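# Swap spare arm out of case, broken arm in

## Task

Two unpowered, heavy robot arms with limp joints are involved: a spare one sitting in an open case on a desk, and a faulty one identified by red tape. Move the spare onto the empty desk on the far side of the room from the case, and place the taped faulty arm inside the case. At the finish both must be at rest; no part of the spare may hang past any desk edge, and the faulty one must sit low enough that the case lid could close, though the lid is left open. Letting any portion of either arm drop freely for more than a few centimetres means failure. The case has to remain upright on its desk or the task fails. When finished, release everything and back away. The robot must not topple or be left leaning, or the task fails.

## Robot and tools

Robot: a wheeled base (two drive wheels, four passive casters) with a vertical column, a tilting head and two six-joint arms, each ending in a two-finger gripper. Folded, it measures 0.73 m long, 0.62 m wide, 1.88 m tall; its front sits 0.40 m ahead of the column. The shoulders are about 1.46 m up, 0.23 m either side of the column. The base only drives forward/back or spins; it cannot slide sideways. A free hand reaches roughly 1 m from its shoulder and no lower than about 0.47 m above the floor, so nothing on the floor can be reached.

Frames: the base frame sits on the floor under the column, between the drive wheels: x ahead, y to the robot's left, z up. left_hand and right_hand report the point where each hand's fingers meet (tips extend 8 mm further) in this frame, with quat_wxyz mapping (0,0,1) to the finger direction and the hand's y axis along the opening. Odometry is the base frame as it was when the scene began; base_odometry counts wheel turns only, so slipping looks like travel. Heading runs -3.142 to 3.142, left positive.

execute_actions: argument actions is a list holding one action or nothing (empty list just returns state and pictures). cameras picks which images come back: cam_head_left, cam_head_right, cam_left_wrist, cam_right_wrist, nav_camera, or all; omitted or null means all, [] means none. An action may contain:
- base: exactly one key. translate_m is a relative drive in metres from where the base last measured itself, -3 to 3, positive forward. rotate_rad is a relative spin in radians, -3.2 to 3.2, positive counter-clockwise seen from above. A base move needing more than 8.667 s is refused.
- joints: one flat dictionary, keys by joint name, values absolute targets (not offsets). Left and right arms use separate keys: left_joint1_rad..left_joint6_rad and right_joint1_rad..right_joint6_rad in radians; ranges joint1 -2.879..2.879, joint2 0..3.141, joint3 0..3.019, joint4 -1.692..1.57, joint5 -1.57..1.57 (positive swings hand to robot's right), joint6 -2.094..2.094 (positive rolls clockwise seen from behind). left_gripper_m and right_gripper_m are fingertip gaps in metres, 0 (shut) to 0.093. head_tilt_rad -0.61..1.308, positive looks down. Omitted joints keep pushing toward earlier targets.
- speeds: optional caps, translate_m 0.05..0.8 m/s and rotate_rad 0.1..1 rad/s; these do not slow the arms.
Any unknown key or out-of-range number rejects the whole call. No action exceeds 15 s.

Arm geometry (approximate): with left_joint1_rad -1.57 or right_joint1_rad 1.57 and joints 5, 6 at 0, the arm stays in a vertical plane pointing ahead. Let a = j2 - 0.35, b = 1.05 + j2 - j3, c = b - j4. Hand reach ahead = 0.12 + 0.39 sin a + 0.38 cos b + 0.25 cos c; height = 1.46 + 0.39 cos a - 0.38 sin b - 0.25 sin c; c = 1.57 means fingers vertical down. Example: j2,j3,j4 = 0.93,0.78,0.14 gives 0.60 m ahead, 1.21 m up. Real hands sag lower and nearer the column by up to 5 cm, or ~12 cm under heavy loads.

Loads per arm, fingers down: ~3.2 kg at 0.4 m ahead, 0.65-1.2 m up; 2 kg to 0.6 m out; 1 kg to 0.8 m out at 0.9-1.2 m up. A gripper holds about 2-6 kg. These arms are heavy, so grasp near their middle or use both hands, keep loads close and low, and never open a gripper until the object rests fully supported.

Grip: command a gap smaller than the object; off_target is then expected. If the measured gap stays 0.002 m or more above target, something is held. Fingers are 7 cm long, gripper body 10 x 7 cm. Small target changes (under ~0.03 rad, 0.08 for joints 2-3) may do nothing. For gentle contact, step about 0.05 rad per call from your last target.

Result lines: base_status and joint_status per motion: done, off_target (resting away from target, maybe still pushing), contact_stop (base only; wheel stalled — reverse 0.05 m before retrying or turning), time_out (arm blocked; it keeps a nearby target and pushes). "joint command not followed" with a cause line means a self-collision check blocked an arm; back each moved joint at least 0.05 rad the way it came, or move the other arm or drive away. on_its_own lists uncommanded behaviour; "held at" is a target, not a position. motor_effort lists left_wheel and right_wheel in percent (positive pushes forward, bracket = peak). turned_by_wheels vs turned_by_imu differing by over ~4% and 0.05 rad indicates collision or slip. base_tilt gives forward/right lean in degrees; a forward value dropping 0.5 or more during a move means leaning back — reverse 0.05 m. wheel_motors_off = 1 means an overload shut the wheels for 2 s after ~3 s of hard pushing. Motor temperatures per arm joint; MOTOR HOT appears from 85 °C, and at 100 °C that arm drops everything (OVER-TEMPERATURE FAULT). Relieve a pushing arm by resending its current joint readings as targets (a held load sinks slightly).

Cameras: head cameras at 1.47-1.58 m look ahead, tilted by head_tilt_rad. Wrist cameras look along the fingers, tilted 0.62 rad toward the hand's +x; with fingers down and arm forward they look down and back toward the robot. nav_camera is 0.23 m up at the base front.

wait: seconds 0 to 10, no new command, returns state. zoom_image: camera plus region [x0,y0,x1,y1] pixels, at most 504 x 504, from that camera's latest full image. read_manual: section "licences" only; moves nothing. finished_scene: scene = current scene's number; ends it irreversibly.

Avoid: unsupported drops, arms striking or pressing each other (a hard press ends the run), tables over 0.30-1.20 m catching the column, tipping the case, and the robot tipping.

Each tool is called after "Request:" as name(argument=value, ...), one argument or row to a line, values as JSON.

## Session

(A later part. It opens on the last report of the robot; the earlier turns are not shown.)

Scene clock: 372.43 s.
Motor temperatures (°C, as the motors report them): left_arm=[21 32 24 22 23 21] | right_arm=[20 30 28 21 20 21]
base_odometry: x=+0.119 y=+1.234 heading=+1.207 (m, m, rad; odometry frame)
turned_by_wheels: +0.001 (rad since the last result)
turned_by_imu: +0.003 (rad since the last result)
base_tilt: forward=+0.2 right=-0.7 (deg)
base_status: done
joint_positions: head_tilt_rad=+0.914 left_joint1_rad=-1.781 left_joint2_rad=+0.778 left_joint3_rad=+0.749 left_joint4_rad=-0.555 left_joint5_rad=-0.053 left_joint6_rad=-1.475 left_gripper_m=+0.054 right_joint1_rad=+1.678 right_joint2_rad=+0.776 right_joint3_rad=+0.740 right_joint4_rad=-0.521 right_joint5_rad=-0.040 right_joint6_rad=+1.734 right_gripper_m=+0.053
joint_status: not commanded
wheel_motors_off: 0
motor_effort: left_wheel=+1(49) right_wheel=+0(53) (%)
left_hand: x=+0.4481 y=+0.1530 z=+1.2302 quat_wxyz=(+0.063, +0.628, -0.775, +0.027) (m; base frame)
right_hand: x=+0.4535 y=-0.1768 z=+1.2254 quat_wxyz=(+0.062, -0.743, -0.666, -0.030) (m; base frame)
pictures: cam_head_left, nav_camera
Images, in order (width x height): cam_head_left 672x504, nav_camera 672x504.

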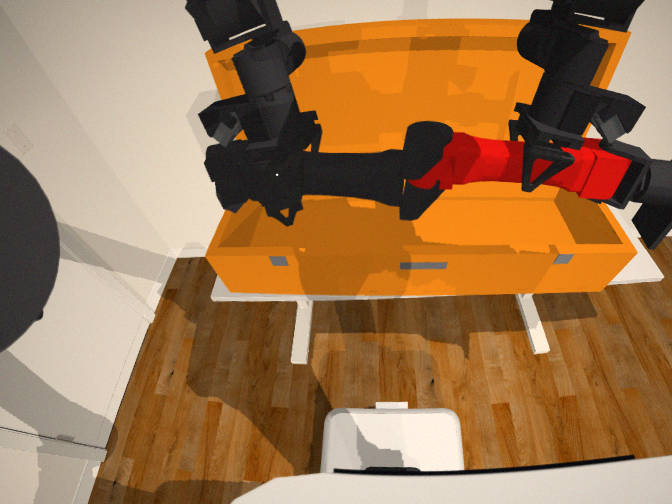

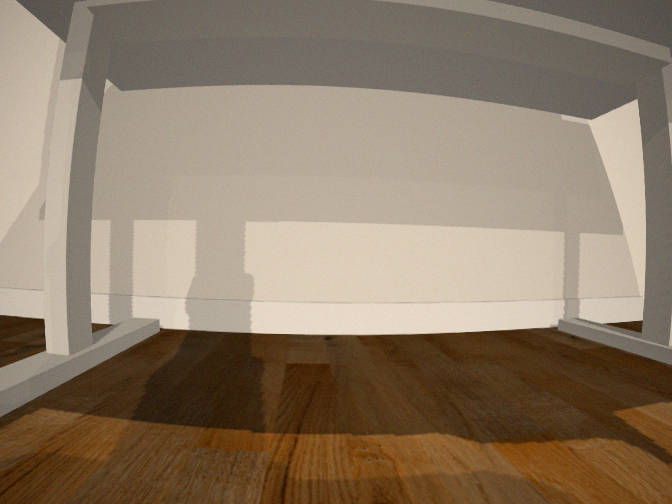

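Request:
execute_actions(
  actions=[
    {"base":{"translate_m":0.35},"speeds":{"translate_m":0.1},"joints":{"head_tilt_rad":1.2}},
  ],
  cameras=[],
)

Request:
execute_actions(
  actions=[
    {"joints":{"left_joint1_rad":-1.72,"right_joint1_rad":1.69,"left_joint2_rad":0.95,"left_joint3_rad":0.82,"left_joint4_rad":-0.30,"right_joint2_rad":0.97,"right_joint3_rad":0.80,"right_joint4_rad":-0.28}},
  ],
  cameras=["cam_head_left","cam_head_right"],
)

Scene clock: 381.70 s.
Motor temperatures (°C, as the motors report them): left_arm=[21 32 25 22 23 21] | right_arm=[20 30 28 21 20 21]
base_odometry: x=+0.243 y=+1.561 heading=+1.208 (m, m, rad; odometry frame)
turned_by_wheels: +0.001 (rad since the last result)
turned_by_imu: +0.003 (rad since the last result)
base_tilt: forward=+0.3 right=-0.6 (deg)
base_status: done
joint_positions: head_tilt_rad=+1.198 left_joint1_rad=-1.781 left_joint2_rad=+0.779 left_joint3_rad=+0.750 left_joint4_rad=-0.555 left_joint5_rad=-0.052 left_joint6_rad=-1.475 left_gripper_m=+0.054 right_joint1_rad=+1.678 right_joint2_rad=+0.777 right_joint3_rad=+0.741 right_joint4_rad=-0.521 right_joint5_rad=-0.040 right_joint6_rad=+1.734 right_gripper_m=+0.053
joint_status: all done
wheel_motors_off: 0
motor_effort: left_wheel=+2(37) right_wheel=+0(31) (%)
left_hand: x=+0.4484 y=+0.1528 z=+1.2301 quat_wxyz=(+0.063, +0.628, -0.775, +0.027) (m; base frame)
right_hand: x=+0.4537 y=-0.1768 z=+1.2253 quat_wxyz=(+0.061, -0.743, -0.666, -0.029) (m; base frame)
pictures: none
No camera images: the call's "cameras" was empty. Leave "cameras" out to get every camera's image.

Scene clock: 383.00 s.
Motor temperatures (°C, as the motors report them): left_arm=[21 32 25 22 23 21] | right_arm=[20 30 28 21 20 21]
base_odometry: x=+0.243 y=+1.561 heading=+1.208 (m, m, rad; odometry frame)
turned_by_wheels: +0.000 (rad since the last result)
turned_by_imu: +0.001 (rad since the last result)
base_tilt: forward=+0.2 right=-0.5 (deg)
base_status: not commanded
joint_positions: head_tilt_rad=+1.198 left_joint1_rad=-1.726 left_joint2_rad=+1.085 left_joint3_rad=+0.773 left_joint4_rad=-0.305 left_joint5_rad=-0.060 left_joint6_rad=-1.461 left_gripper_m=+0.054 right_joint1_rad=+1.688 right_joint2_rad=+1.094 right_joint3_rad=+0.780 right_joint4_rad=-0.280 right_joint5_rad=-0.024 right_joint6_rad=+1.736 right_gripper_m=+0.053
joint_status: all done
wheel_motors_off: 0
motor_effort: left_wheel=+2(5) right_wheel=-1(3) (%)
left_hand: x=+0.4382 y=+0.1623 z=+1.1261 quat_wxyz=(+0.057, +0.633, -0.772, -0.004) (m; base frame)
right_hand: x=+0.4456 y=-0.1656 z=+1.1225 quat_wxyz=(+0.070, -0.741, -0.668, -0.013) (m; base frame)
pictures: cam_head_left, cam_head_right
Images, in order (width x height): cam_head_left 672x504, cam_head_right 672x504.

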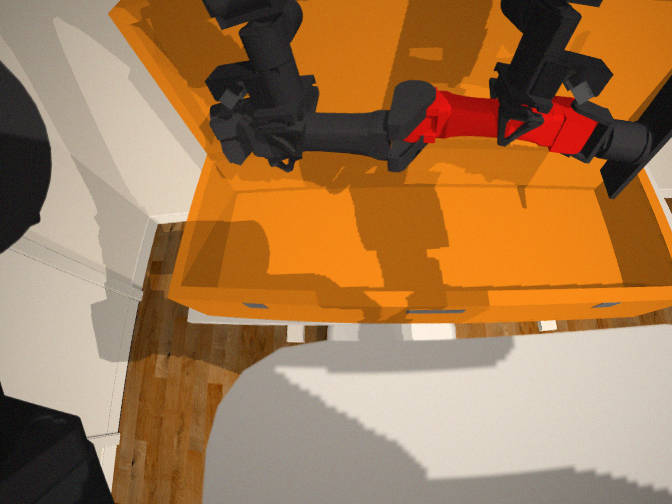

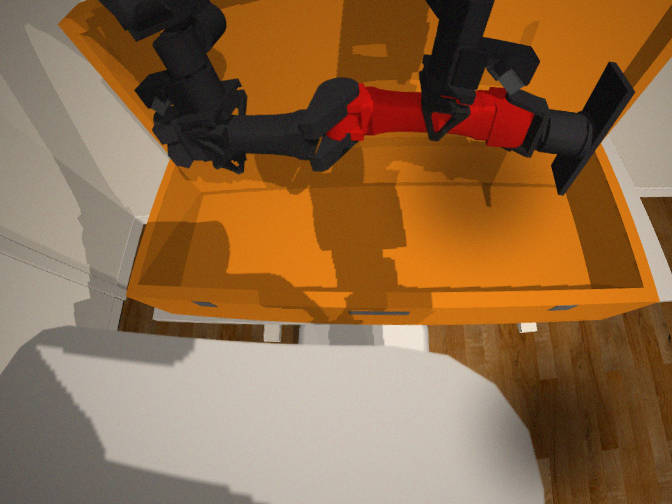

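Request:
execute_actions(
  actions=[
    {"joints":{"left_joint2_rad":1.22,"left_joint3_rad":0.87,"left_joint4_rad":-0.08,"right_joint2_rad":1.24,"right_joint3_rad":0.88,"right_joint4_rad":-0.08,"right_joint1_rad":1.71}},
  ],
  cameras=[],
)

Request:
execute_actions(
  actions=[
    {"joints":{"left_joint2_rad":1.42,"left_joint3_rad":0.97,"left_joint4_rad":0.04,"right_joint2_rad":1.44,"right_joint3_rad":0.98,"right_joint4_rad":0.04}},
  ],
  cameras=[],
)

Request:
execute_actions(
  actions=[
    {"joints":{"left_joint2_rad":1.54,"left_joint3_rad":1.05,"left_joint4_rad":0.09,"right_joint2_rad":1.56,"right_joint3_rad":1.06,"right_joint4_rad":0.09}},
  ],
  cameras=["cam_head_left","cam_head_right"],
)

Scene clock: 392.17 s.
Motor temperatures (°C, as the motors report them): left_arm=[21 32 23 22 23 21] | right_arm=[20 31 27 21 20 21]
base_odometry: x=+0.243 y=+1.561 heading=+1.208 (m, m, rad; odometry frame)
turned_by_wheels: +0.000 (rad since the last result)
turned_by_imu: +0.002 (rad since the last result)
base_tilt: forward=+0.2 right=-0.6 (deg)
base_status: not commanded
joint_positions: head_tilt_rad=+1.198 left_joint1_rad=-1.701 left_joint2_rad=+1.347 left_joint3_rad=+0.859 left_joint4_rad=-0.086 left_joint5_rad=-0.070 left_joint6_rad=-1.458 left_gripper_m=+0.054 right_joint1_rad=+1.683 right_joint2_rad=+1.346 right_joint3_rad=+0.880 right_joint4_rad=-0.086 right_joint5_rad=-0.016 right_joint6_rad=+1.717 right_gripper_m=+0.053
joint_status: all done
wheel_motors_off: 0
motor_effort: left_wheel=+2(4) right_wheel=-1(5) (%)
left_hand: x=+0.4477 y=+0.1653 z=+1.0397 quat_wxyz=(+0.031, +0.639, -0.768, -0.001) (m; base frame)
right_hand: x=+0.4611 y=-0.1608 z=+1.0404 quat_wxyz=(+0.051, -0.737, -0.674, -0.026) (m; base frame)
pictures: none
No camera images: the call's "cameras" was empty. Leave "cameras" out to get every camera's image.

Scene clock: 393.30 s.
Motor temperatures (°C, as the motors report them): left_arm=[21 32 23 22 23 21] | right_arm=[20 31 27 21 20 21]
base_odometry: x=+0.243 y=+1.561 heading=+1.208 (m, m, rad; odometry frame)
turned_by_wheels: +0.000 (rad since the last result)
turned_by_imu: +0.000 (rad since the last result)
base_tilt: forward=+0.3 right=-0.5 (deg)
base_status: not commanded
joint_positions: head_tilt_rad=+1.198 left_joint1_rad=-1.696 left_joint2_rad=+1.525 left_joint3_rad=+0.946 left_joint4_rad=+0.018 left_joint5_rad=-0.078 left_joint6_rad=-1.467 left_gripper_m=+0.054 right_joint1_rad=+1.671 right_joint2_rad=+1.546 right_joint3_rad=+0.986 right_joint4_rad=+0.035 right_joint5_rad=-0.009 right_joint6_rad=+1.697 right_gripper_m=+0.053
joint_status: all done
wheel_motors_off: 0
motor_effort: left_wheel=+4(4) right_wheel=-1(8) (%)
left_hand: x=+0.4480 y=+0.1631 z=+0.9793 quat_wxyz=(+0.022, +0.644, -0.764, -0.001) (m; base frame)
right_hand: x=+0.4669 y=-0.1623 z=+0.9708 quat_wxyz=(+0.036, -0.733, -0.679, -0.031) (m; base frame)
pictures: none
No camera images: the call's "cameras" was empty. Leave "cameras" out to get every camera's image.

Scene clock: 394.20 s.
Motor temperatures (°C, as the motors report them): left_arm=[21 32 23 22 23 21] | right_arm=[20 31 27 21 20 21]
base_odometry: x=+0.243 y=+1.561 heading=+1.208 (m, m, rad; odometry frame)
turned_by_wheels: +0.000 (rad since the last result)
turned_by_imu: +0.000 (rad since the last result)
base_tilt: forward=+0.2 right=-0.4 (deg)
base_status: not commanded
joint_positions: head_tilt_rad=+1.198 left_joint1_rad=-1.696 left_joint2_rad=+1.598 left_joint3_rad=+0.967 left_joint4_rad=+0.049 left_joint5_rad=-0.087 left_joint6_rad=-1.511 left_gripper_m=+0.054 right_joint1_rad=+1.669 right_joint2_rad=+1.673 right_joint3_rad=+1.073 right_joint4_rad=+0.083 right_joint5_rad=-0.011 right_joint6_rad=+1.651 right_gripper_m=+0.053
joint_status: all done
wheel_motors_off: 0
motor_effort: left_wheel=+7(8) right_wheel=+1(1) (%)
left_hand: x=+0.4329 y=+0.1629 z=+0.9549 quat_wxyz=(+0.027, +0.660, -0.750, -0.012) (m; base frame)
right_hand: x=+0.4679 y=-0.1594 z=+0.9251 quat_wxyz=(+0.033, -0.717, -0.695, -0.035) (m; base frame)
pictures: cam_head_left, cam_head_right
Images, in order (width x height): cam_head_left 672x504, cam_head_right 672x504.

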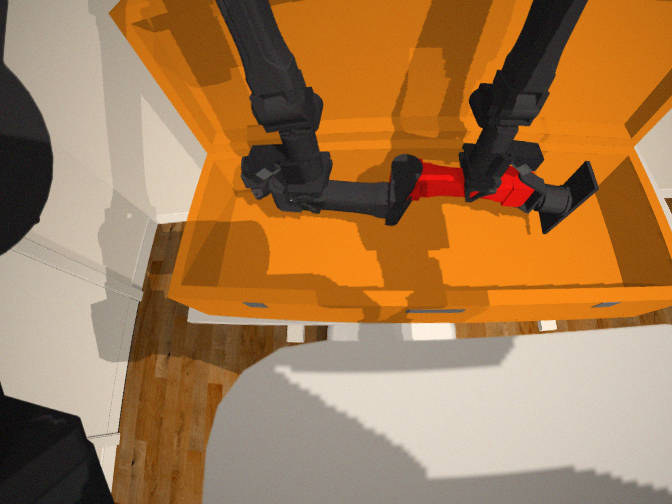

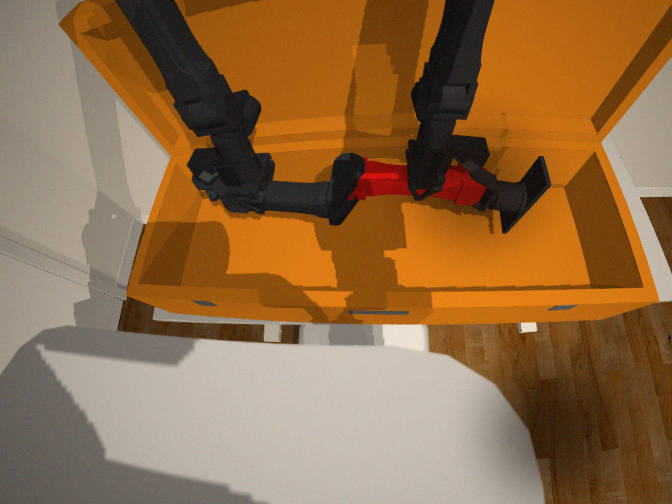

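Request:
execute_actions(
  actions=[
    {"base":{"translate_m":-0.05},"speeds":{"translate_m":0.05}},
  ],
  cameras=["cam_head_left"],
)

Request:
execute_actions(
  actions=[
    {"base":{"translate_m":-0.03},"speeds":{"translate_m":0.05},"joints":{"left_joint2_rad":1.64,"left_joint3_rad":1.10,"left_joint4_rad":0.11,"right_joint2_rad":1.64,"right_joint3_rad":1.11,"right_joint4_rad":0.11}},
  ],
  cameras=["cam_head_left"],
)

Scene clock: 400.40 s.
Motor temperatures (°C, as the motors report them): left_arm=[21 32 22 22 23 21] | right_arm=[20 31 26 21 20 21]
base_odometry: x=+0.226 y=+1.514 heading=+1.208 (m, m, rad; odometry frame)
turned_by_wheels: +0.000 (rad since the last result)
turned_by_imu: +0.001 (rad since the last result)
base_tilt: forward=+0.1 right=-0.6 (deg)
base_status: done
joint_positions: head_tilt_rad=+1.199 left_joint1_rad=-1.696 left_joint2_rad=+1.653 left_joint3_rad=+1.041 left_joint4_rad=+0.058 left_joint5_rad=-0.078 left_joint6_rad=-1.463 left_gripper_m=+0.054 right_joint1_rad=+1.663 right_joint2_rad=+1.673 right_joint3_rad=+1.076 right_joint4_rad=+0.089 right_joint5_rad=+0.008 right_joint6_rad=+1.695 right_gripper_m=+0.053
joint_status: not commanded
wheel_motors_off: 0
motor_effort: left_wheel=+0(34) right_wheel=+0(31) (%)
left_hand: x=+0.4526 y=+0.1578 z=+0.9339 quat_wxyz=(+0.020, +0.643, -0.765, +0.002) (m; base frame)
right_hand: x=+0.4712 y=-0.1660 z=+0.9245 quat_wxyz=(+0.022, -0.734, -0.678, -0.029) (m; base frame)
pictures: cam_head_left
Images, in order (width x height): cam_head_left 672x504.

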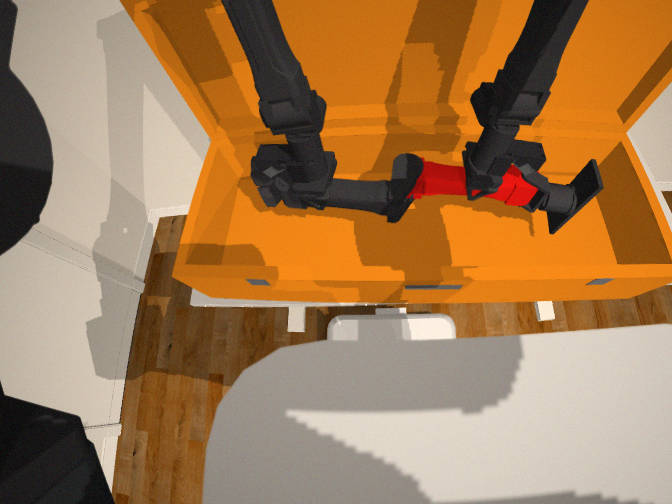

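Scene clock: 401.60 s.
Motor temperatures (°C, as the motors report them): left_arm=[21 32 22 22 23 21] | right_arm=[20 31 26 21 20 21]
base_odometry: x=+0.215 y=+1.486 heading=+1.207 (m, m, rad; odometry frame)
turned_by_wheels: +0.000 (rad since the last result)
turned_by_imu: +0.000 (rad since the last result)
base_tilt: forward=+0.2 right=-0.6 (deg)
base_status: done
joint_positions: head_tilt_rad=+1.199 left_joint1_rad=-1.694 left_joint2_rad=+1.711 left_joint3_rad=+1.086 left_joint4_rad=+0.088 left_joint5_rad=-0.086 left_joint6_rad=-1.461 left_gripper_m=+0.054 right_joint1_rad=+1.658 right_joint2_rad=+1.732 right_joint3_rad=+1.128 right_joint4_rad=+0.111 right_joint5_rad=+0.000 right_joint6_rad=+1.692 right_gripper_m=+0.053
joint_status: all done
wheel_motors_off: 0
motor_effort: left_wheel=+0(40) right_wheel=+1(32) (%)
left_hand: x=+0.4572 y=+0.1577 z=+0.9125 quat_wxyz=(+0.011, +0.644, -0.765, +0.004) (m; base frame)
right_hand: x=+0.4772 y=-0.1665 z=+0.9026 quat_wxyz=(+0.018, -0.734, -0.678, -0.036) (m; base frame)
pictures: cam_head_left
Images, in order (width x height): cam_head_left 672x504.

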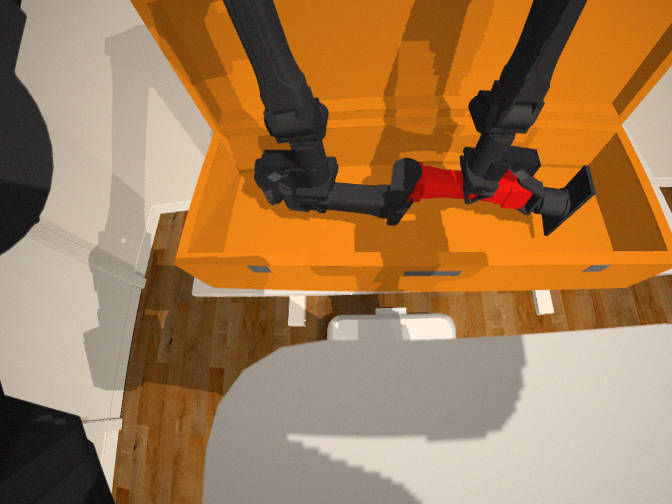

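Request:
execute_actions(
  actions=[
    {"base":{"translate_m":0.04},"speeds":{"translate_m":0.05}},
  ],
  cameras=[],
)

Request:
execute_actions(
  actions=[
    {"joints":{"left_joint2_rad":1.72,"left_joint3_rad":1.15,"left_joint4_rad":0.13,"right_joint2_rad":1.70,"right_joint3_rad":1.15,"right_joint4_rad":0.12}},
  ],
  cameras=["cam_head_left"],
)

Request:
execute_actions(
  actions=[
    {"base":{"translate_m":-0.04},"speeds":{"translate_m":0.05},"joints":{"left_joint2_rad":1.79,"left_joint3_rad":1.20,"left_joint4_rad":0.14,"right_joint2_rad":1.78,"right_joint3_rad":1.21,"right_joint4_rad":0.13}},
  ],
  cameras=["cam_head_left"],
)

Scene clock: 409.70 s.
Motor temperatures (°C, as the motors report them): left_arm=[21 32 21 22 23 21] | right_arm=[20 31 26 21 20 21]
base_odometry: x=+0.229 y=+1.524 heading=+1.207 (m, m, rad; odometry frame)
turned_by_wheels: +0.000 (rad since the last result)
turned_by_imu: +0.002 (rad since the last result)
base_tilt: forward=+0.1 right=-0.7 (deg)
base_status: done
joint_positions: head_tilt_rad=+1.199 left_joint1_rad=-1.694 left_joint2_rad=+1.700 left_joint3_rad=+1.072 left_joint4_rad=+0.087 left_joint5_rad=-0.089 left_joint6_rad=-1.471 left_gripper_m=+0.054 right_joint1_rad=+1.658 right_joint2_rad=+1.735 right_joint3_rad=+1.130 right_joint4_rad=+0.111 right_joint5_rad=-0.008 right_joint6_rad=+1.683 right_gripper_m=+0.053
joint_status: not commanded
wheel_motors_off: 0
motor_effort: left_wheel=+0(40) right_wheel=+0(33) (%)
left_hand: x=+0.4541 y=+0.1589 z=+0.9167 quat_wxyz=(+0.011, +0.647, -0.762, +0.002) (m; base frame)
right_hand: x=+0.4771 y=-0.1651 z=+0.9017 quat_wxyz=(+0.021, -0.731, -0.681, -0.039) (m; base frame)
pictures: none
No camera images: the call's "cameras" was empty. Leave "cameras" out to get every camera's image.

Scene clock: 410.53 s.
Motor temperatures (°C, as the motors report them): left_arm=[21 32 21 22 23 21] | right_arm=[20 31 26 21 20 21]
base_odometry: x=+0.229 y=+1.524 heading=+1.207 (m, m, rad; odometry frame)
turned_by_wheels: +0.000 (rad since the last result)
turned_by_imu: +0.000 (rad since the last result)
base_tilt: forward=+0.2 right=-0.6 (deg)
base_status: not commanded
joint_positions: head_tilt_rad=+1.199 left_joint1_rad=-1.694 left_joint2_rad=+1.714 left_joint3_rad=+1.082 left_joint4_rad=+0.091 left_joint5_rad=-0.092 left_joint6_rad=-1.469 left_gripper_m=+0.054 right_joint1_rad=+1.657 right_joint2_rad=+1.793 right_joint3_rad=+1.176 right_joint4_rad=+0.123 right_joint5_rad=-0.009 right_joint6_rad=+1.684 right_gripper_m=+0.053
joint_status: all done
wheel_motors_off: 0
motor_effort: left_wheel=+2(2) right_wheel=+1(1) (%)
left_hand: x=+0.4534 y=+0.1591 z=+0.9116 quat_wxyz=(+0.010, +0.646, -0.763, +0.000) (m; base frame)
right_hand: x=+0.4759 y=-0.1636 z=+0.8801 quat_wxyz=(+0.022, -0.731, -0.681, -0.039) (m; base frame)
pictures: cam_head_left
Images, in order (width x height): cam_head_left 672x504.

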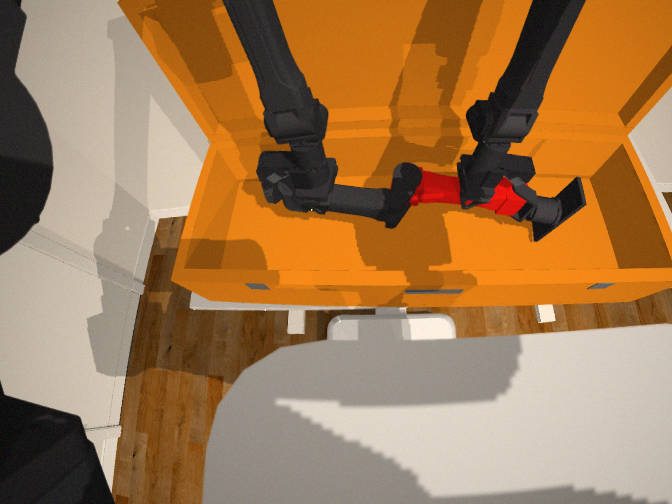

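Scene clock: 411.93 s.
Motor temperatures (°C, as the motors report them): left_arm=[21 32 21 22 23 21] | right_arm=[20 31 26 21 20 21]
base_odometry: x=+0.215 y=+1.486 heading=+1.207 (m, m, rad; odometry frame)
turned_by_wheels: +0.000 (rad since the last result)
turned_by_imu: +0.000 (rad since the last result)
base_tilt: forward=+0.2 right=-0.7 (deg)
base_status: done
joint_positions: head_tilt_rad=+1.199 left_joint1_rad=-1.699 left_joint2_rad=+1.745 left_joint3_rad=+1.131 left_joint4_rad=+0.121 left_joint5_rad=-0.086 left_joint6_rad=-1.480 left_gripper_m=+0.054 right_joint1_rad=+1.649 right_joint2_rad=+1.830 right_joint3_rad=+1.248 right_joint4_rad=+0.145 right_joint5_rad=+0.003 right_joint6_rad=+1.659 right_gripper_m=+0.053
joint_status: all done
wheel_motors_off: 0
motor_effort: left_wheel=+1(35) right_wheel=+1(31) (%)
left_hand: x=+0.4743 y=+0.1520 z=+0.8997 quat_wxyz=(-0.004, +0.651, -0.758, +0.021) (m; base frame)
right_hand: x=+0.5049 y=-0.1691 z=+0.8652 quat_wxyz=(-0.005, -0.724, -0.687, -0.054) (m; base frame)
pictures: cam_head_left
Images, in order (width x height): cam_head_left 672x504.

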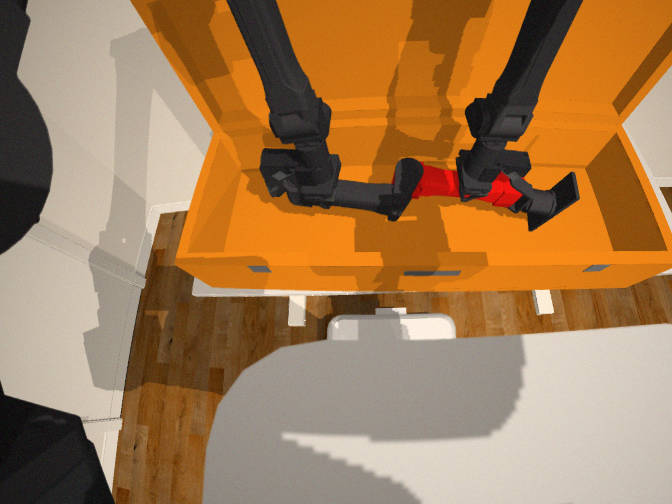

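Request:
execute_actions(
  actions=[
    {"base":{"translate_m":-0.05},"speeds":{"translate_m":0.05},"joints":{"left_joint2_rad":1.76,"left_joint3_rad":1.13,"right_joint2_rad":1.78,"right_joint3_rad":1.17}},
  ],
  cameras=["cam_head_left"],
)

Request:
execute_actions(
  actions=[
    {"joints":{"left_joint2_rad":1.86,"left_joint3_rad":1.20,"left_joint4_rad":0.17,"right_joint2_rad":1.86,"right_joint3_rad":1.23,"right_joint4_rad":0.17}},
  ],
  cameras=["cam_head_left"],
)

Scene clock: 420.43 s.
Motor temperatures (°C, as the motors report them): left_arm=[21 31 21 22 23 21] | right_arm=[20 31 26 21 21 21]
base_odometry: x=+0.197 y=+1.439 heading=+1.207 (m, m, rad; odometry frame)
turned_by_wheels: -0.001 (rad since the last result)
turned_by_imu: +0.001 (rad since the last result)
base_tilt: forward=+0.2 right=-0.7 (deg)
base_status: done
joint_positions: head_tilt_rad=+1.199 left_joint1_rad=-1.696 left_joint2_rad=+1.846 left_joint3_rad=+1.145 left_joint4_rad=+0.127 left_joint5_rad=-0.076 left_joint6_rad=-1.471 left_gripper_m=+0.054 right_joint1_rad=+1.649 right_joint2_rad=+1.884 right_joint3_rad=+1.212 right_joint4_rad=+0.143 right_joint5_rad=+0.009 right_joint6_rad=+1.678 right_gripper_m=+0.053
joint_status: all done
wheel_motors_off: 0
motor_effort: left_wheel=-1(33) right_wheel=+0(30) (%)
left_hand: x=+0.4260 y=+0.1515 z=+0.8657 quat_wxyz=(+0.028, +0.645, -0.763, -0.005) (m; base frame)
right_hand: x=+0.4491 y=-0.1711 z=+0.8469 quat_wxyz=(+0.024, -0.730, -0.683, -0.017) (m; base frame)
pictures: cam_head_left
Images, in order (width x height): cam_head_left 672x504.

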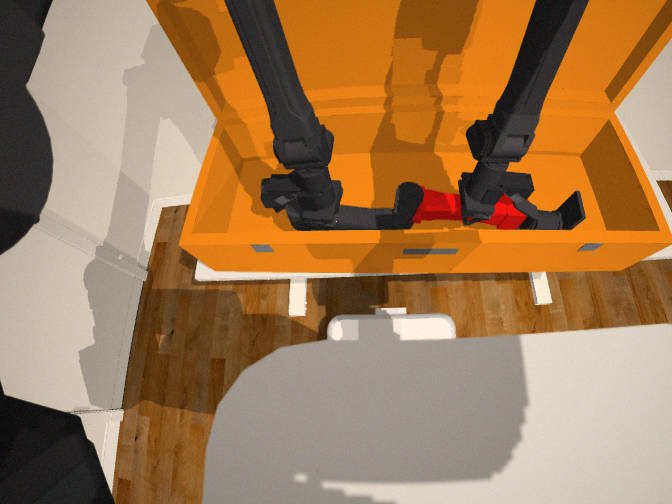

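Scene clock: 421.20 s.
Motor temperatures (°C, as the motors report them): left_arm=[21 31 21 22 23 21] | right_arm=[20 31 26 21 21 21]
base_odometry: x=+0.197 y=+1.439 heading=+1.207 (m, m, rad; odometry frame)
turned_by_wheels: +0.000 (rad since the last result)
turned_by_imu: +0.000 (rad since the last result)
base_tilt: forward=+0.1 right=-0.5 (deg)
base_status: not commanded
joint_positions: head_tilt_rad=+1.199 left_joint1_rad=-1.690 left_joint2_rad=+1.927 left_joint3_rad=+1.218 left_joint4_rad=+0.151 left_joint5_rad=-0.078 left_joint6_rad=-1.468 left_gripper_m=+0.054 right_joint1_rad=+1.650 right_joint2_rad=+1.918 right_joint3_rad=+1.244 right_joint4_rad=+0.161 right_joint5_rad=+0.008 right_joint6_rad=+1.677 right_gripper_m=+0.053
joint_status: all done
wheel_motors_off: 0
motor_effort: left_wheel=-1(2) right_wheel=+2(2) (%)
left_hand: x=+0.4278 y=+0.1530 z=+0.8348 quat_wxyz=(+0.020, +0.646, -0.763, -0.002) (m; base frame)
right_hand: x=+0.4529 y=-0.1694 z=+0.8341 quat_wxyz=(+0.019, -0.730, -0.683, -0.024) (m; base frame)
pictures: cam_head_left
Images, in order (width x height): cam_head_left 672x504.

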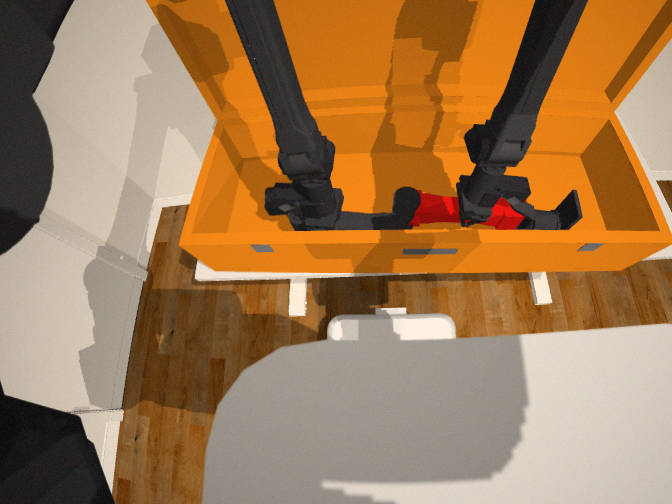

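Request:
execute_actions(
  actions=[
    {"base":{"translate_m":0.02},"speeds":{"translate_m":0.05},"joints":{"left_joint2_rad":1.95,"left_joint3_rad":1.33,"left_joint4_rad":0.15,"right_joint2_rad":1.92,"right_joint3_rad":1.32,"right_joint4_rad":0.15}},
  ],
  cameras=["cam_head_left"],
)

Request:
execute_actions(
  actions=[
    {"joints":{"left_joint2_rad":2.04,"left_joint3_rad":1.41,"right_joint2_rad":1.98,"right_joint3_rad":1.38}},
  ],
  cameras=["cam_head_left"],
)

Scene clock: 426.10 s.
Motor temperatures (°C, as the motors report them): left_arm=[21 31 21 22 23 21] | right_arm=[20 31 26 21 22 21]
base_odometry: x=+0.204 y=+1.458 heading=+1.207 (m, m, rad; odometry frame)
turned_by_wheels: +0.000 (rad since the last result)
turned_by_imu: +0.002 (rad since the last result)
base_tilt: forward=+0.2 right=-0.4 (deg)
base_status: done
joint_positions: head_tilt_rad=+1.199 left_joint1_rad=-1.684 left_joint2_rad=+2.050 left_joint3_rad=+1.339 left_joint4_rad=+0.129 left_joint5_rad=-0.083 left_joint6_rad=-1.467 left_gripper_m=+0.054 right_joint1_rad=+1.653 right_joint2_rad=+1.973 right_joint3_rad=+1.297 right_joint4_rad=+0.139 right_joint5_rad=+0.007 right_joint6_rad=+1.679 right_gripper_m=+0.053
joint_status: all done
wheel_motors_off: 0
motor_effort: left_wheel=+2(35) right_wheel=+1(35) (%)
left_hand: x=+0.4181 y=+0.1536 z=+0.7880 quat_wxyz=(+0.025, +0.646, -0.763, -0.013) (m; base frame)
right_hand: x=+0.4449 y=-0.1660 z=+0.8132 quat_wxyz=(+0.029, -0.730, -0.683, -0.016) (m; base frame)
pictures: cam_head_left
Images, in order (width x height): cam_head_left 672x504.

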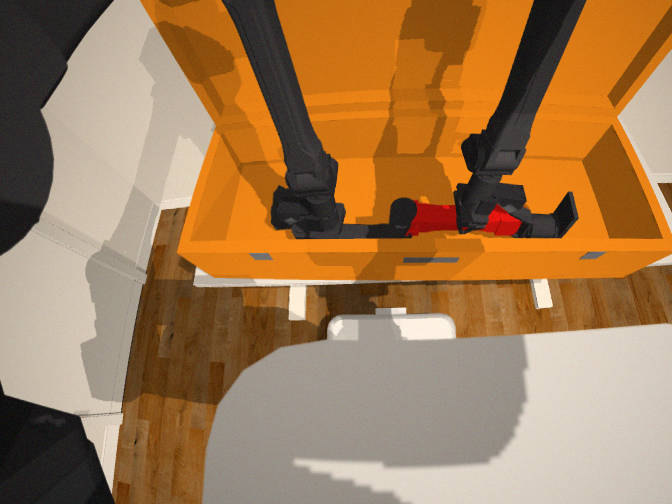

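Scene clock: 426.73 s.
Motor temperatures (°C, as the motors report them): left_arm=[21 31 21 22 23 21] | right_arm=[20 31 26 21 22 21]
base_odometry: x=+0.204 y=+1.458 heading=+1.207 (m, m, rad; odometry frame)
turned_by_wheels: +0.000 (rad since the last result)
turned_by_imu: +0.000 (rad since the last result)
base_tilt: forward=+0.4 right=-0.7 (deg)
base_status: not commanded
joint_positions: head_tilt_rad=+1.199 left_joint1_rad=-1.684 left_joint2_rad=+2.052 left_joint3_rad=+1.347 left_joint4_rad=+0.118 left_joint5_rad=-0.085 left_joint6_rad=-1.467 left_gripper_m=+0.054 right_joint1_rad=+1.653 right_joint2_rad=+1.976 right_joint3_rad=+1.304 right_joint4_rad=+0.129 right_joint5_rad=+0.007 right_joint6_rad=+1.680 right_gripper_m=+0.053
joint_status: all done
wheel_motors_off: 0
motor_effort: left_wheel=+2(2) right_wheel=+2(2) (%)
left_hand: x=+0.4189 y=+0.1537 z=+0.7866 quat_wxyz=(+0.027, +0.646, -0.763, -0.016) (m; base frame)
right_hand: x=+0.4453 y=-0.1659 z=+0.8119 quat_wxyz=(+0.030, -0.730, -0.683, -0.014) (m; base frame)
pictures: cam_head_left
Images, in order (width x height): cam_head_left 672x504.

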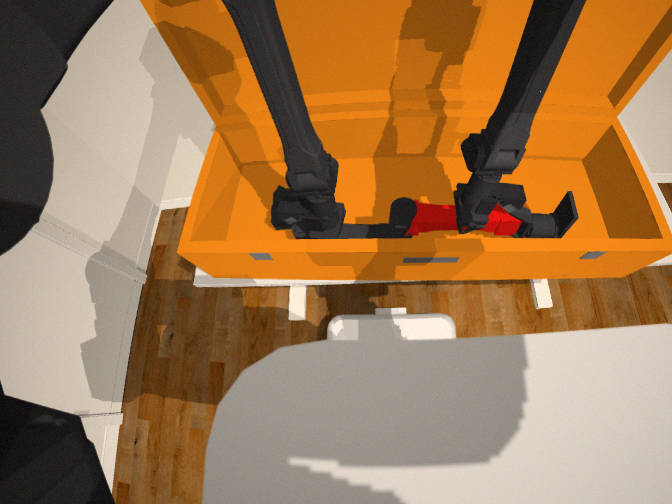

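Request:
execute_actions(
  actions=[
    {"joints":{"left_joint1_rad":-1.685,"left_joint2_rad":2.04,"left_joint3_rad":1.35,"left_joint4_rad":0.12,"right_joint1_rad":1.653,"right_joint2_rad":1.96,"right_joint3_rad":1.31,"right_joint4_rad":0.13,"left_gripper_m":0.07,"right_gripper_m":0.07}},
  ],
  cameras=["cam_head_left"],
)

Request:
execute_actions(
  actions=[
    {"joints":{"left_joint2_rad":1.76,"left_joint3_rad":1.11,"right_joint2_rad":1.70,"right_joint3_rad":1.08}},
  ],
  cameras=["cam_head_left","cam_left_wrist","cam_right_wrist"],
)

Scene clock: 432.47 s.
Motor temperatures (°C, as the motors report them): left_arm=[21 31 21 22 23 21] | right_arm=[20 30 26 21 22 21]
base_odometry: x=+0.204 y=+1.458 heading=+1.207 (m, m, rad; odometry frame)
turned_by_wheels: +0.000 (rad since the last result)
turned_by_imu: +0.002 (rad since the last result)
base_tilt: forward=+0.2 right=-0.6 (deg)
base_status: not commanded
joint_positions: head_tilt_rad=+1.199 left_joint1_rad=-1.682 left_joint2_rad=+2.052 left_joint3_rad=+1.347 left_joint4_rad=+0.110 left_joint5_rad=-0.073 left_joint6_rad=-1.484 left_gripper_m=+0.070 right_joint1_rad=+1.647 right_joint2_rad=+1.976 right_joint3_rad=+1.305 right_joint4_rad=+0.122 right_joint5_rad=-0.026 right_joint6_rad=+1.688 right_gripper_m=+0.070
joint_status: all done
wheel_motors_off: 0
motor_effort: left_wheel=+2(3) right_wheel=+1(3) (%)
left_hand: x=+0.4168 y=+0.1536 z=+0.7866 quat_wxyz=(+0.033, +0.652, -0.757, -0.016) (m; base frame)
right_hand: x=+0.4444 y=-0.1643 z=+0.8121 quat_wxyz=(+0.043, -0.733, -0.678, -0.021) (m; base frame)
pictures: cam_head_left
Images, in order (width x height): cam_head_left 672x504.

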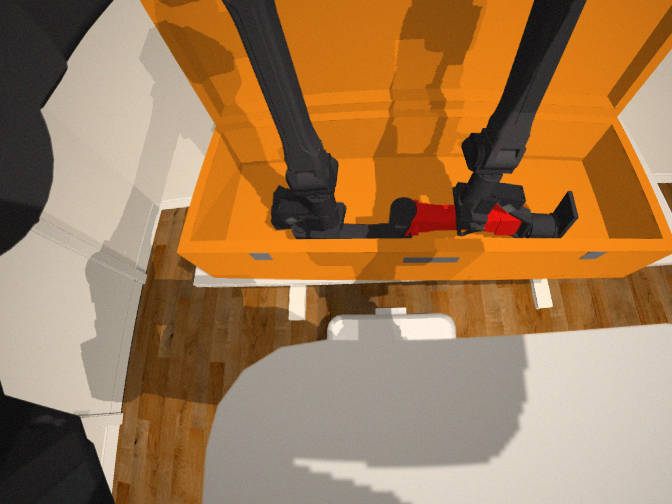

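Scene clock: 433.60 s.
Motor temperatures (°C, as the motors report them): left_arm=[21 31 21 22 23 21] | right_arm=[20 30 26 21 22 21]
base_odometry: x=+0.204 y=+1.458 heading=+1.207 (m, m, rad; odometry frame)
turned_by_wheels: +0.000 (rad since the last result)
turned_by_imu: +0.000 (rad since the last result)
base_tilt: forward=+0.2 right=-0.6 (deg)
base_status: not commanded
joint_positions: head_tilt_rad=+1.199 left_joint1_rad=-1.682 left_joint2_rad=+1.745 left_joint3_rad=+1.116 left_joint4_rad=+0.117 left_joint5_rad=-0.073 left_joint6_rad=-1.485 left_gripper_m=+0.070 right_joint1_rad=+1.647 right_joint2_rad=+1.687 right_joint3_rad=+1.084 right_joint4_rad=+0.123 right_joint5_rad=-0.026 right_joint6_rad=+1.689 right_gripper_m=+0.070
joint_status: all done
wheel_motors_off: 0
motor_effort: left_wheel=+1(2) right_wheel=+0(1) (%)
left_hand: x=+0.4646 y=+0.1618 z=+0.8994 quat_wxyz=(+0.003, +0.656, -0.755, +0.014) (m; base frame)
right_hand: x=+0.4776 y=-0.1701 z=+0.9195 quat_wxyz=(+0.021, -0.734, -0.677, -0.047) (m; base frame)
pictures: cam_head_left, cam_left_wrist, cam_right_wrist
Images, in order (width x height): cam_head_left 672x504, cam_left_wrist 672x504, cam_right_wrist 672x504.

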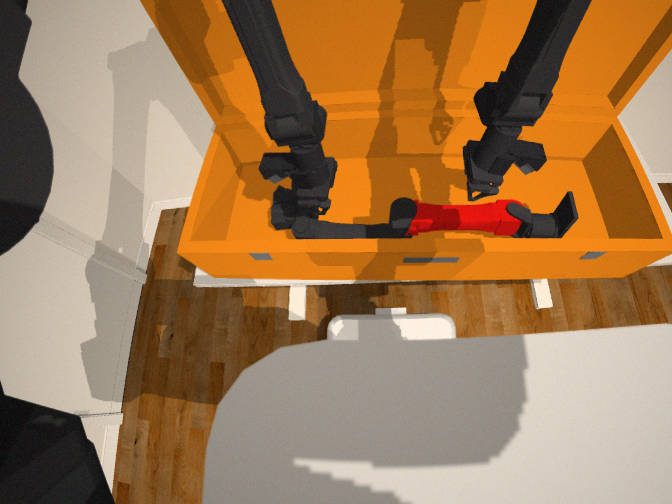

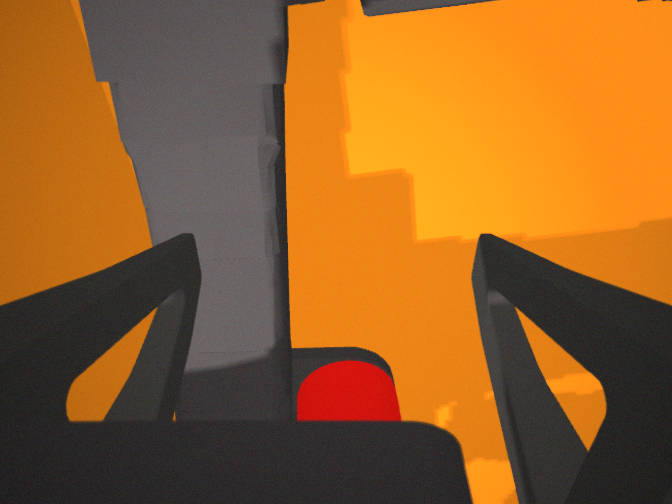

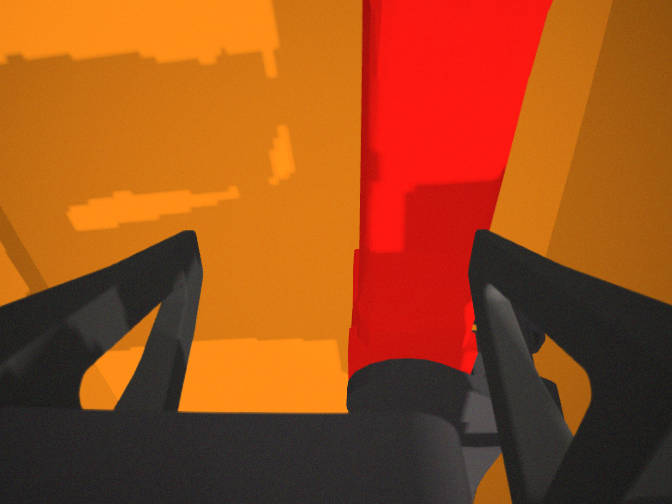

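Request:
execute_actions(
  actions=[
    {"joints":{"left_joint2_rad":1.25,"left_joint3_rad":0.9,"left_joint4_rad":-0.15,"right_joint2_rad":1.25,"right_joint3_rad":0.9,"right_joint4_rad":-0.15}},
  ],
  cameras=[],
)

Request:
execute_actions(
  actions=[
    {"base":{"translate_m":-0.85},"joints":{"head_tilt_rad":0.6}},
  ],
  cameras=["cam_head_left"],
)

Scene clock: 439.57 s.
Motor temperatures (°C, as the motors report them): left_arm=[21 31 21 22 22 21] | right_arm=[20 29 26 21 21 21]
base_odometry: x=+0.204 y=+1.458 heading=+1.207 (m, m, rad; odometry frame)
turned_by_wheels: +0.000 (rad since the last result)
turned_by_imu: +0.002 (rad since the last result)
base_tilt: forward=+0.2 right=-0.6 (deg)
base_status: not commanded
joint_positions: head_tilt_rad=+1.199 left_joint1_rad=-1.682 left_joint2_rad=+1.239 left_joint3_rad=+0.899 left_joint4_rad=-0.149 left_joint5_rad=-0.073 left_joint6_rad=-1.487 left_gripper_m=+0.070 right_joint1_rad=+1.647 right_joint2_rad=+1.229 right_joint3_rad=+0.902 right_joint4_rad=-0.140 right_joint5_rad=-0.026 right_joint6_rad=+1.690 right_gripper_m=+0.070
joint_status: all done
wheel_motors_off: 0
motor_effort: left_wheel=+1(2) right_wheel=+0(2) (%)
left_hand: x=+0.5005 y=+0.1772 z=+1.0784 quat_wxyz=(-0.005, +0.657, -0.754, +0.021) (m; base frame)
right_hand: x=+0.5086 y=-0.1797 z=+1.0819 quat_wxyz=(+0.016, -0.734, -0.677, -0.052) (m; base frame)
pictures: none
No camera images: the call's "cameras" was empty. Leave "cameras" out to get every camera's image.

Scene clock: 442.50 s.
Motor temperatures (°C, as the motors report them): left_arm=[21 30 21 22 22 20] | right_arm=[20 29 26 21 21 21]
base_odometry: x=-0.099 y=+0.664 heading=+1.207 (m, m, rad; odometry frame)
turned_by_wheels: +0.000 (rad since the last result)
turned_by_imu: +0.002 (rad since the last result)
base_tilt: forward=+0.1 right=-0.6 (deg)
base_status: done
joint_positions: head_tilt_rad=+0.617 left_joint1_rad=-1.682 left_joint2_rad=+1.241 left_joint3_rad=+0.894 left_joint4_rad=-0.149 left_joint5_rad=-0.073 left_joint6_rad=-1.487 left_gripper_m=+0.070 right_joint1_rad=+1.647 right_joint2_rad=+1.233 right_joint3_rad=+0.896 right_joint4_rad=-0.140 right_joint5_rad=-0.026 right_joint6_rad=+1.690 right_gripper_m=+0.070
joint_status: all done
wheel_motors_off: 0
motor_effort: left_wheel=+0(45) right_wheel=+0(41) (%)
left_hand: x=+0.4968 y=+0.1772 z=+1.0772 quat_wxyz=(-0.003, +0.657, -0.754, +0.019) (m; base frame)
right_hand: x=+0.5034 y=-0.1798 z=+1.0800 quat_wxyz=(+0.020, -0.734, -0.677, -0.048) (m; base frame)
pictures: cam_head_left
Images, in order (width x height): cam_head_left 672x504.

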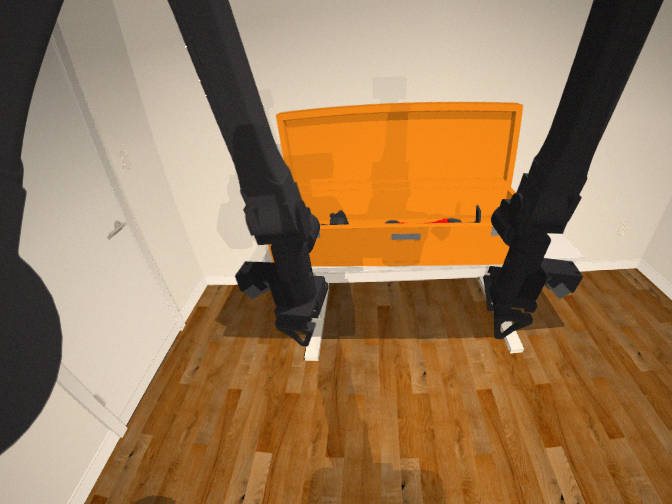

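Last, a look at the spare arm on its desk.

Request:
execute_actions(
  actions=[
    {"base":{"rotate_rad":3.0},"joints":{"head_tilt_rad":0.45}},
  ],
  cameras=["cam_head_left"],
)

Scene clock: 448.97 s.
Motor temperatures (°C, as the motors report them): left_arm=[21 30 20 22 22 20] | right_arm=[20 29 26 21 20 21]
base_odometry: x=-0.099 y=+0.664 heading=-2.077 (m, m, rad; odometry frame)
turned_by_wheels: +2.999 (rad since the last result)
turned_by_imu: +2.983 (rad since the last result)
base_tilt: forward=+0.2 right=-0.6 (deg)
base_status: done
joint_positions: head_tilt_rad=+0.469 left_joint1_rad=-1.682 left_joint2_rad=+1.241 left_joint3_rad=+0.895 left_joint4_rad=-0.149 left_joint5_rad=-0.073 left_joint6_rad=-1.487 left_gripper_m=+0.070 right_joint1_rad=+1.648 right_joint2_rad=+1.233 right_joint3_rad=+0.896 right_joint4_rad=-0.140 right_joint5_rad=-0.027 right_joint6_rad=+1.690 right_gripper_m=+0.070
joint_status: all done
wheel_motors_off: 0
motor_effort: left_wheel=-5(46) right_wheel=+4(42) (%)
left_hand: x=+0.4973 y=+0.1771 z=+1.0772 quat_wxyz=(-0.003, +0.657, -0.754, +0.019) (m; base frame)
right_hand: x=+0.5034 y=-0.1794 z=+1.0800 quat_wxyz=(+0.020, -0.734, -0.677, -0.049) (m; base frame)
pictures: cam_head_left
Images, in order (width x height): cam_head_left 672x504.

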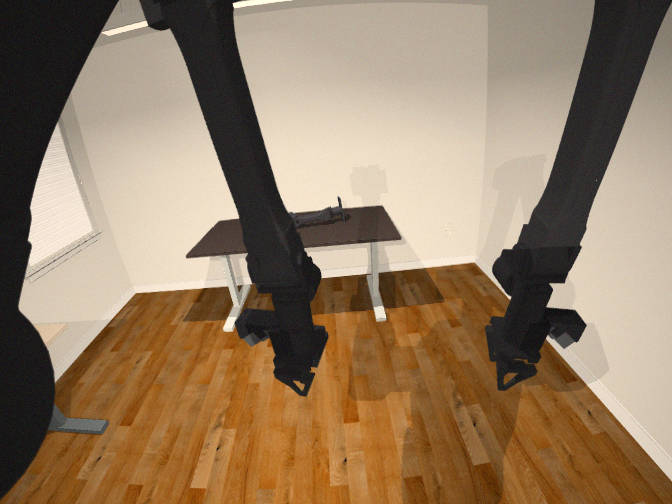

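Request:
finished_scene(
  scene=2,
)

The scene is finished: the task was done.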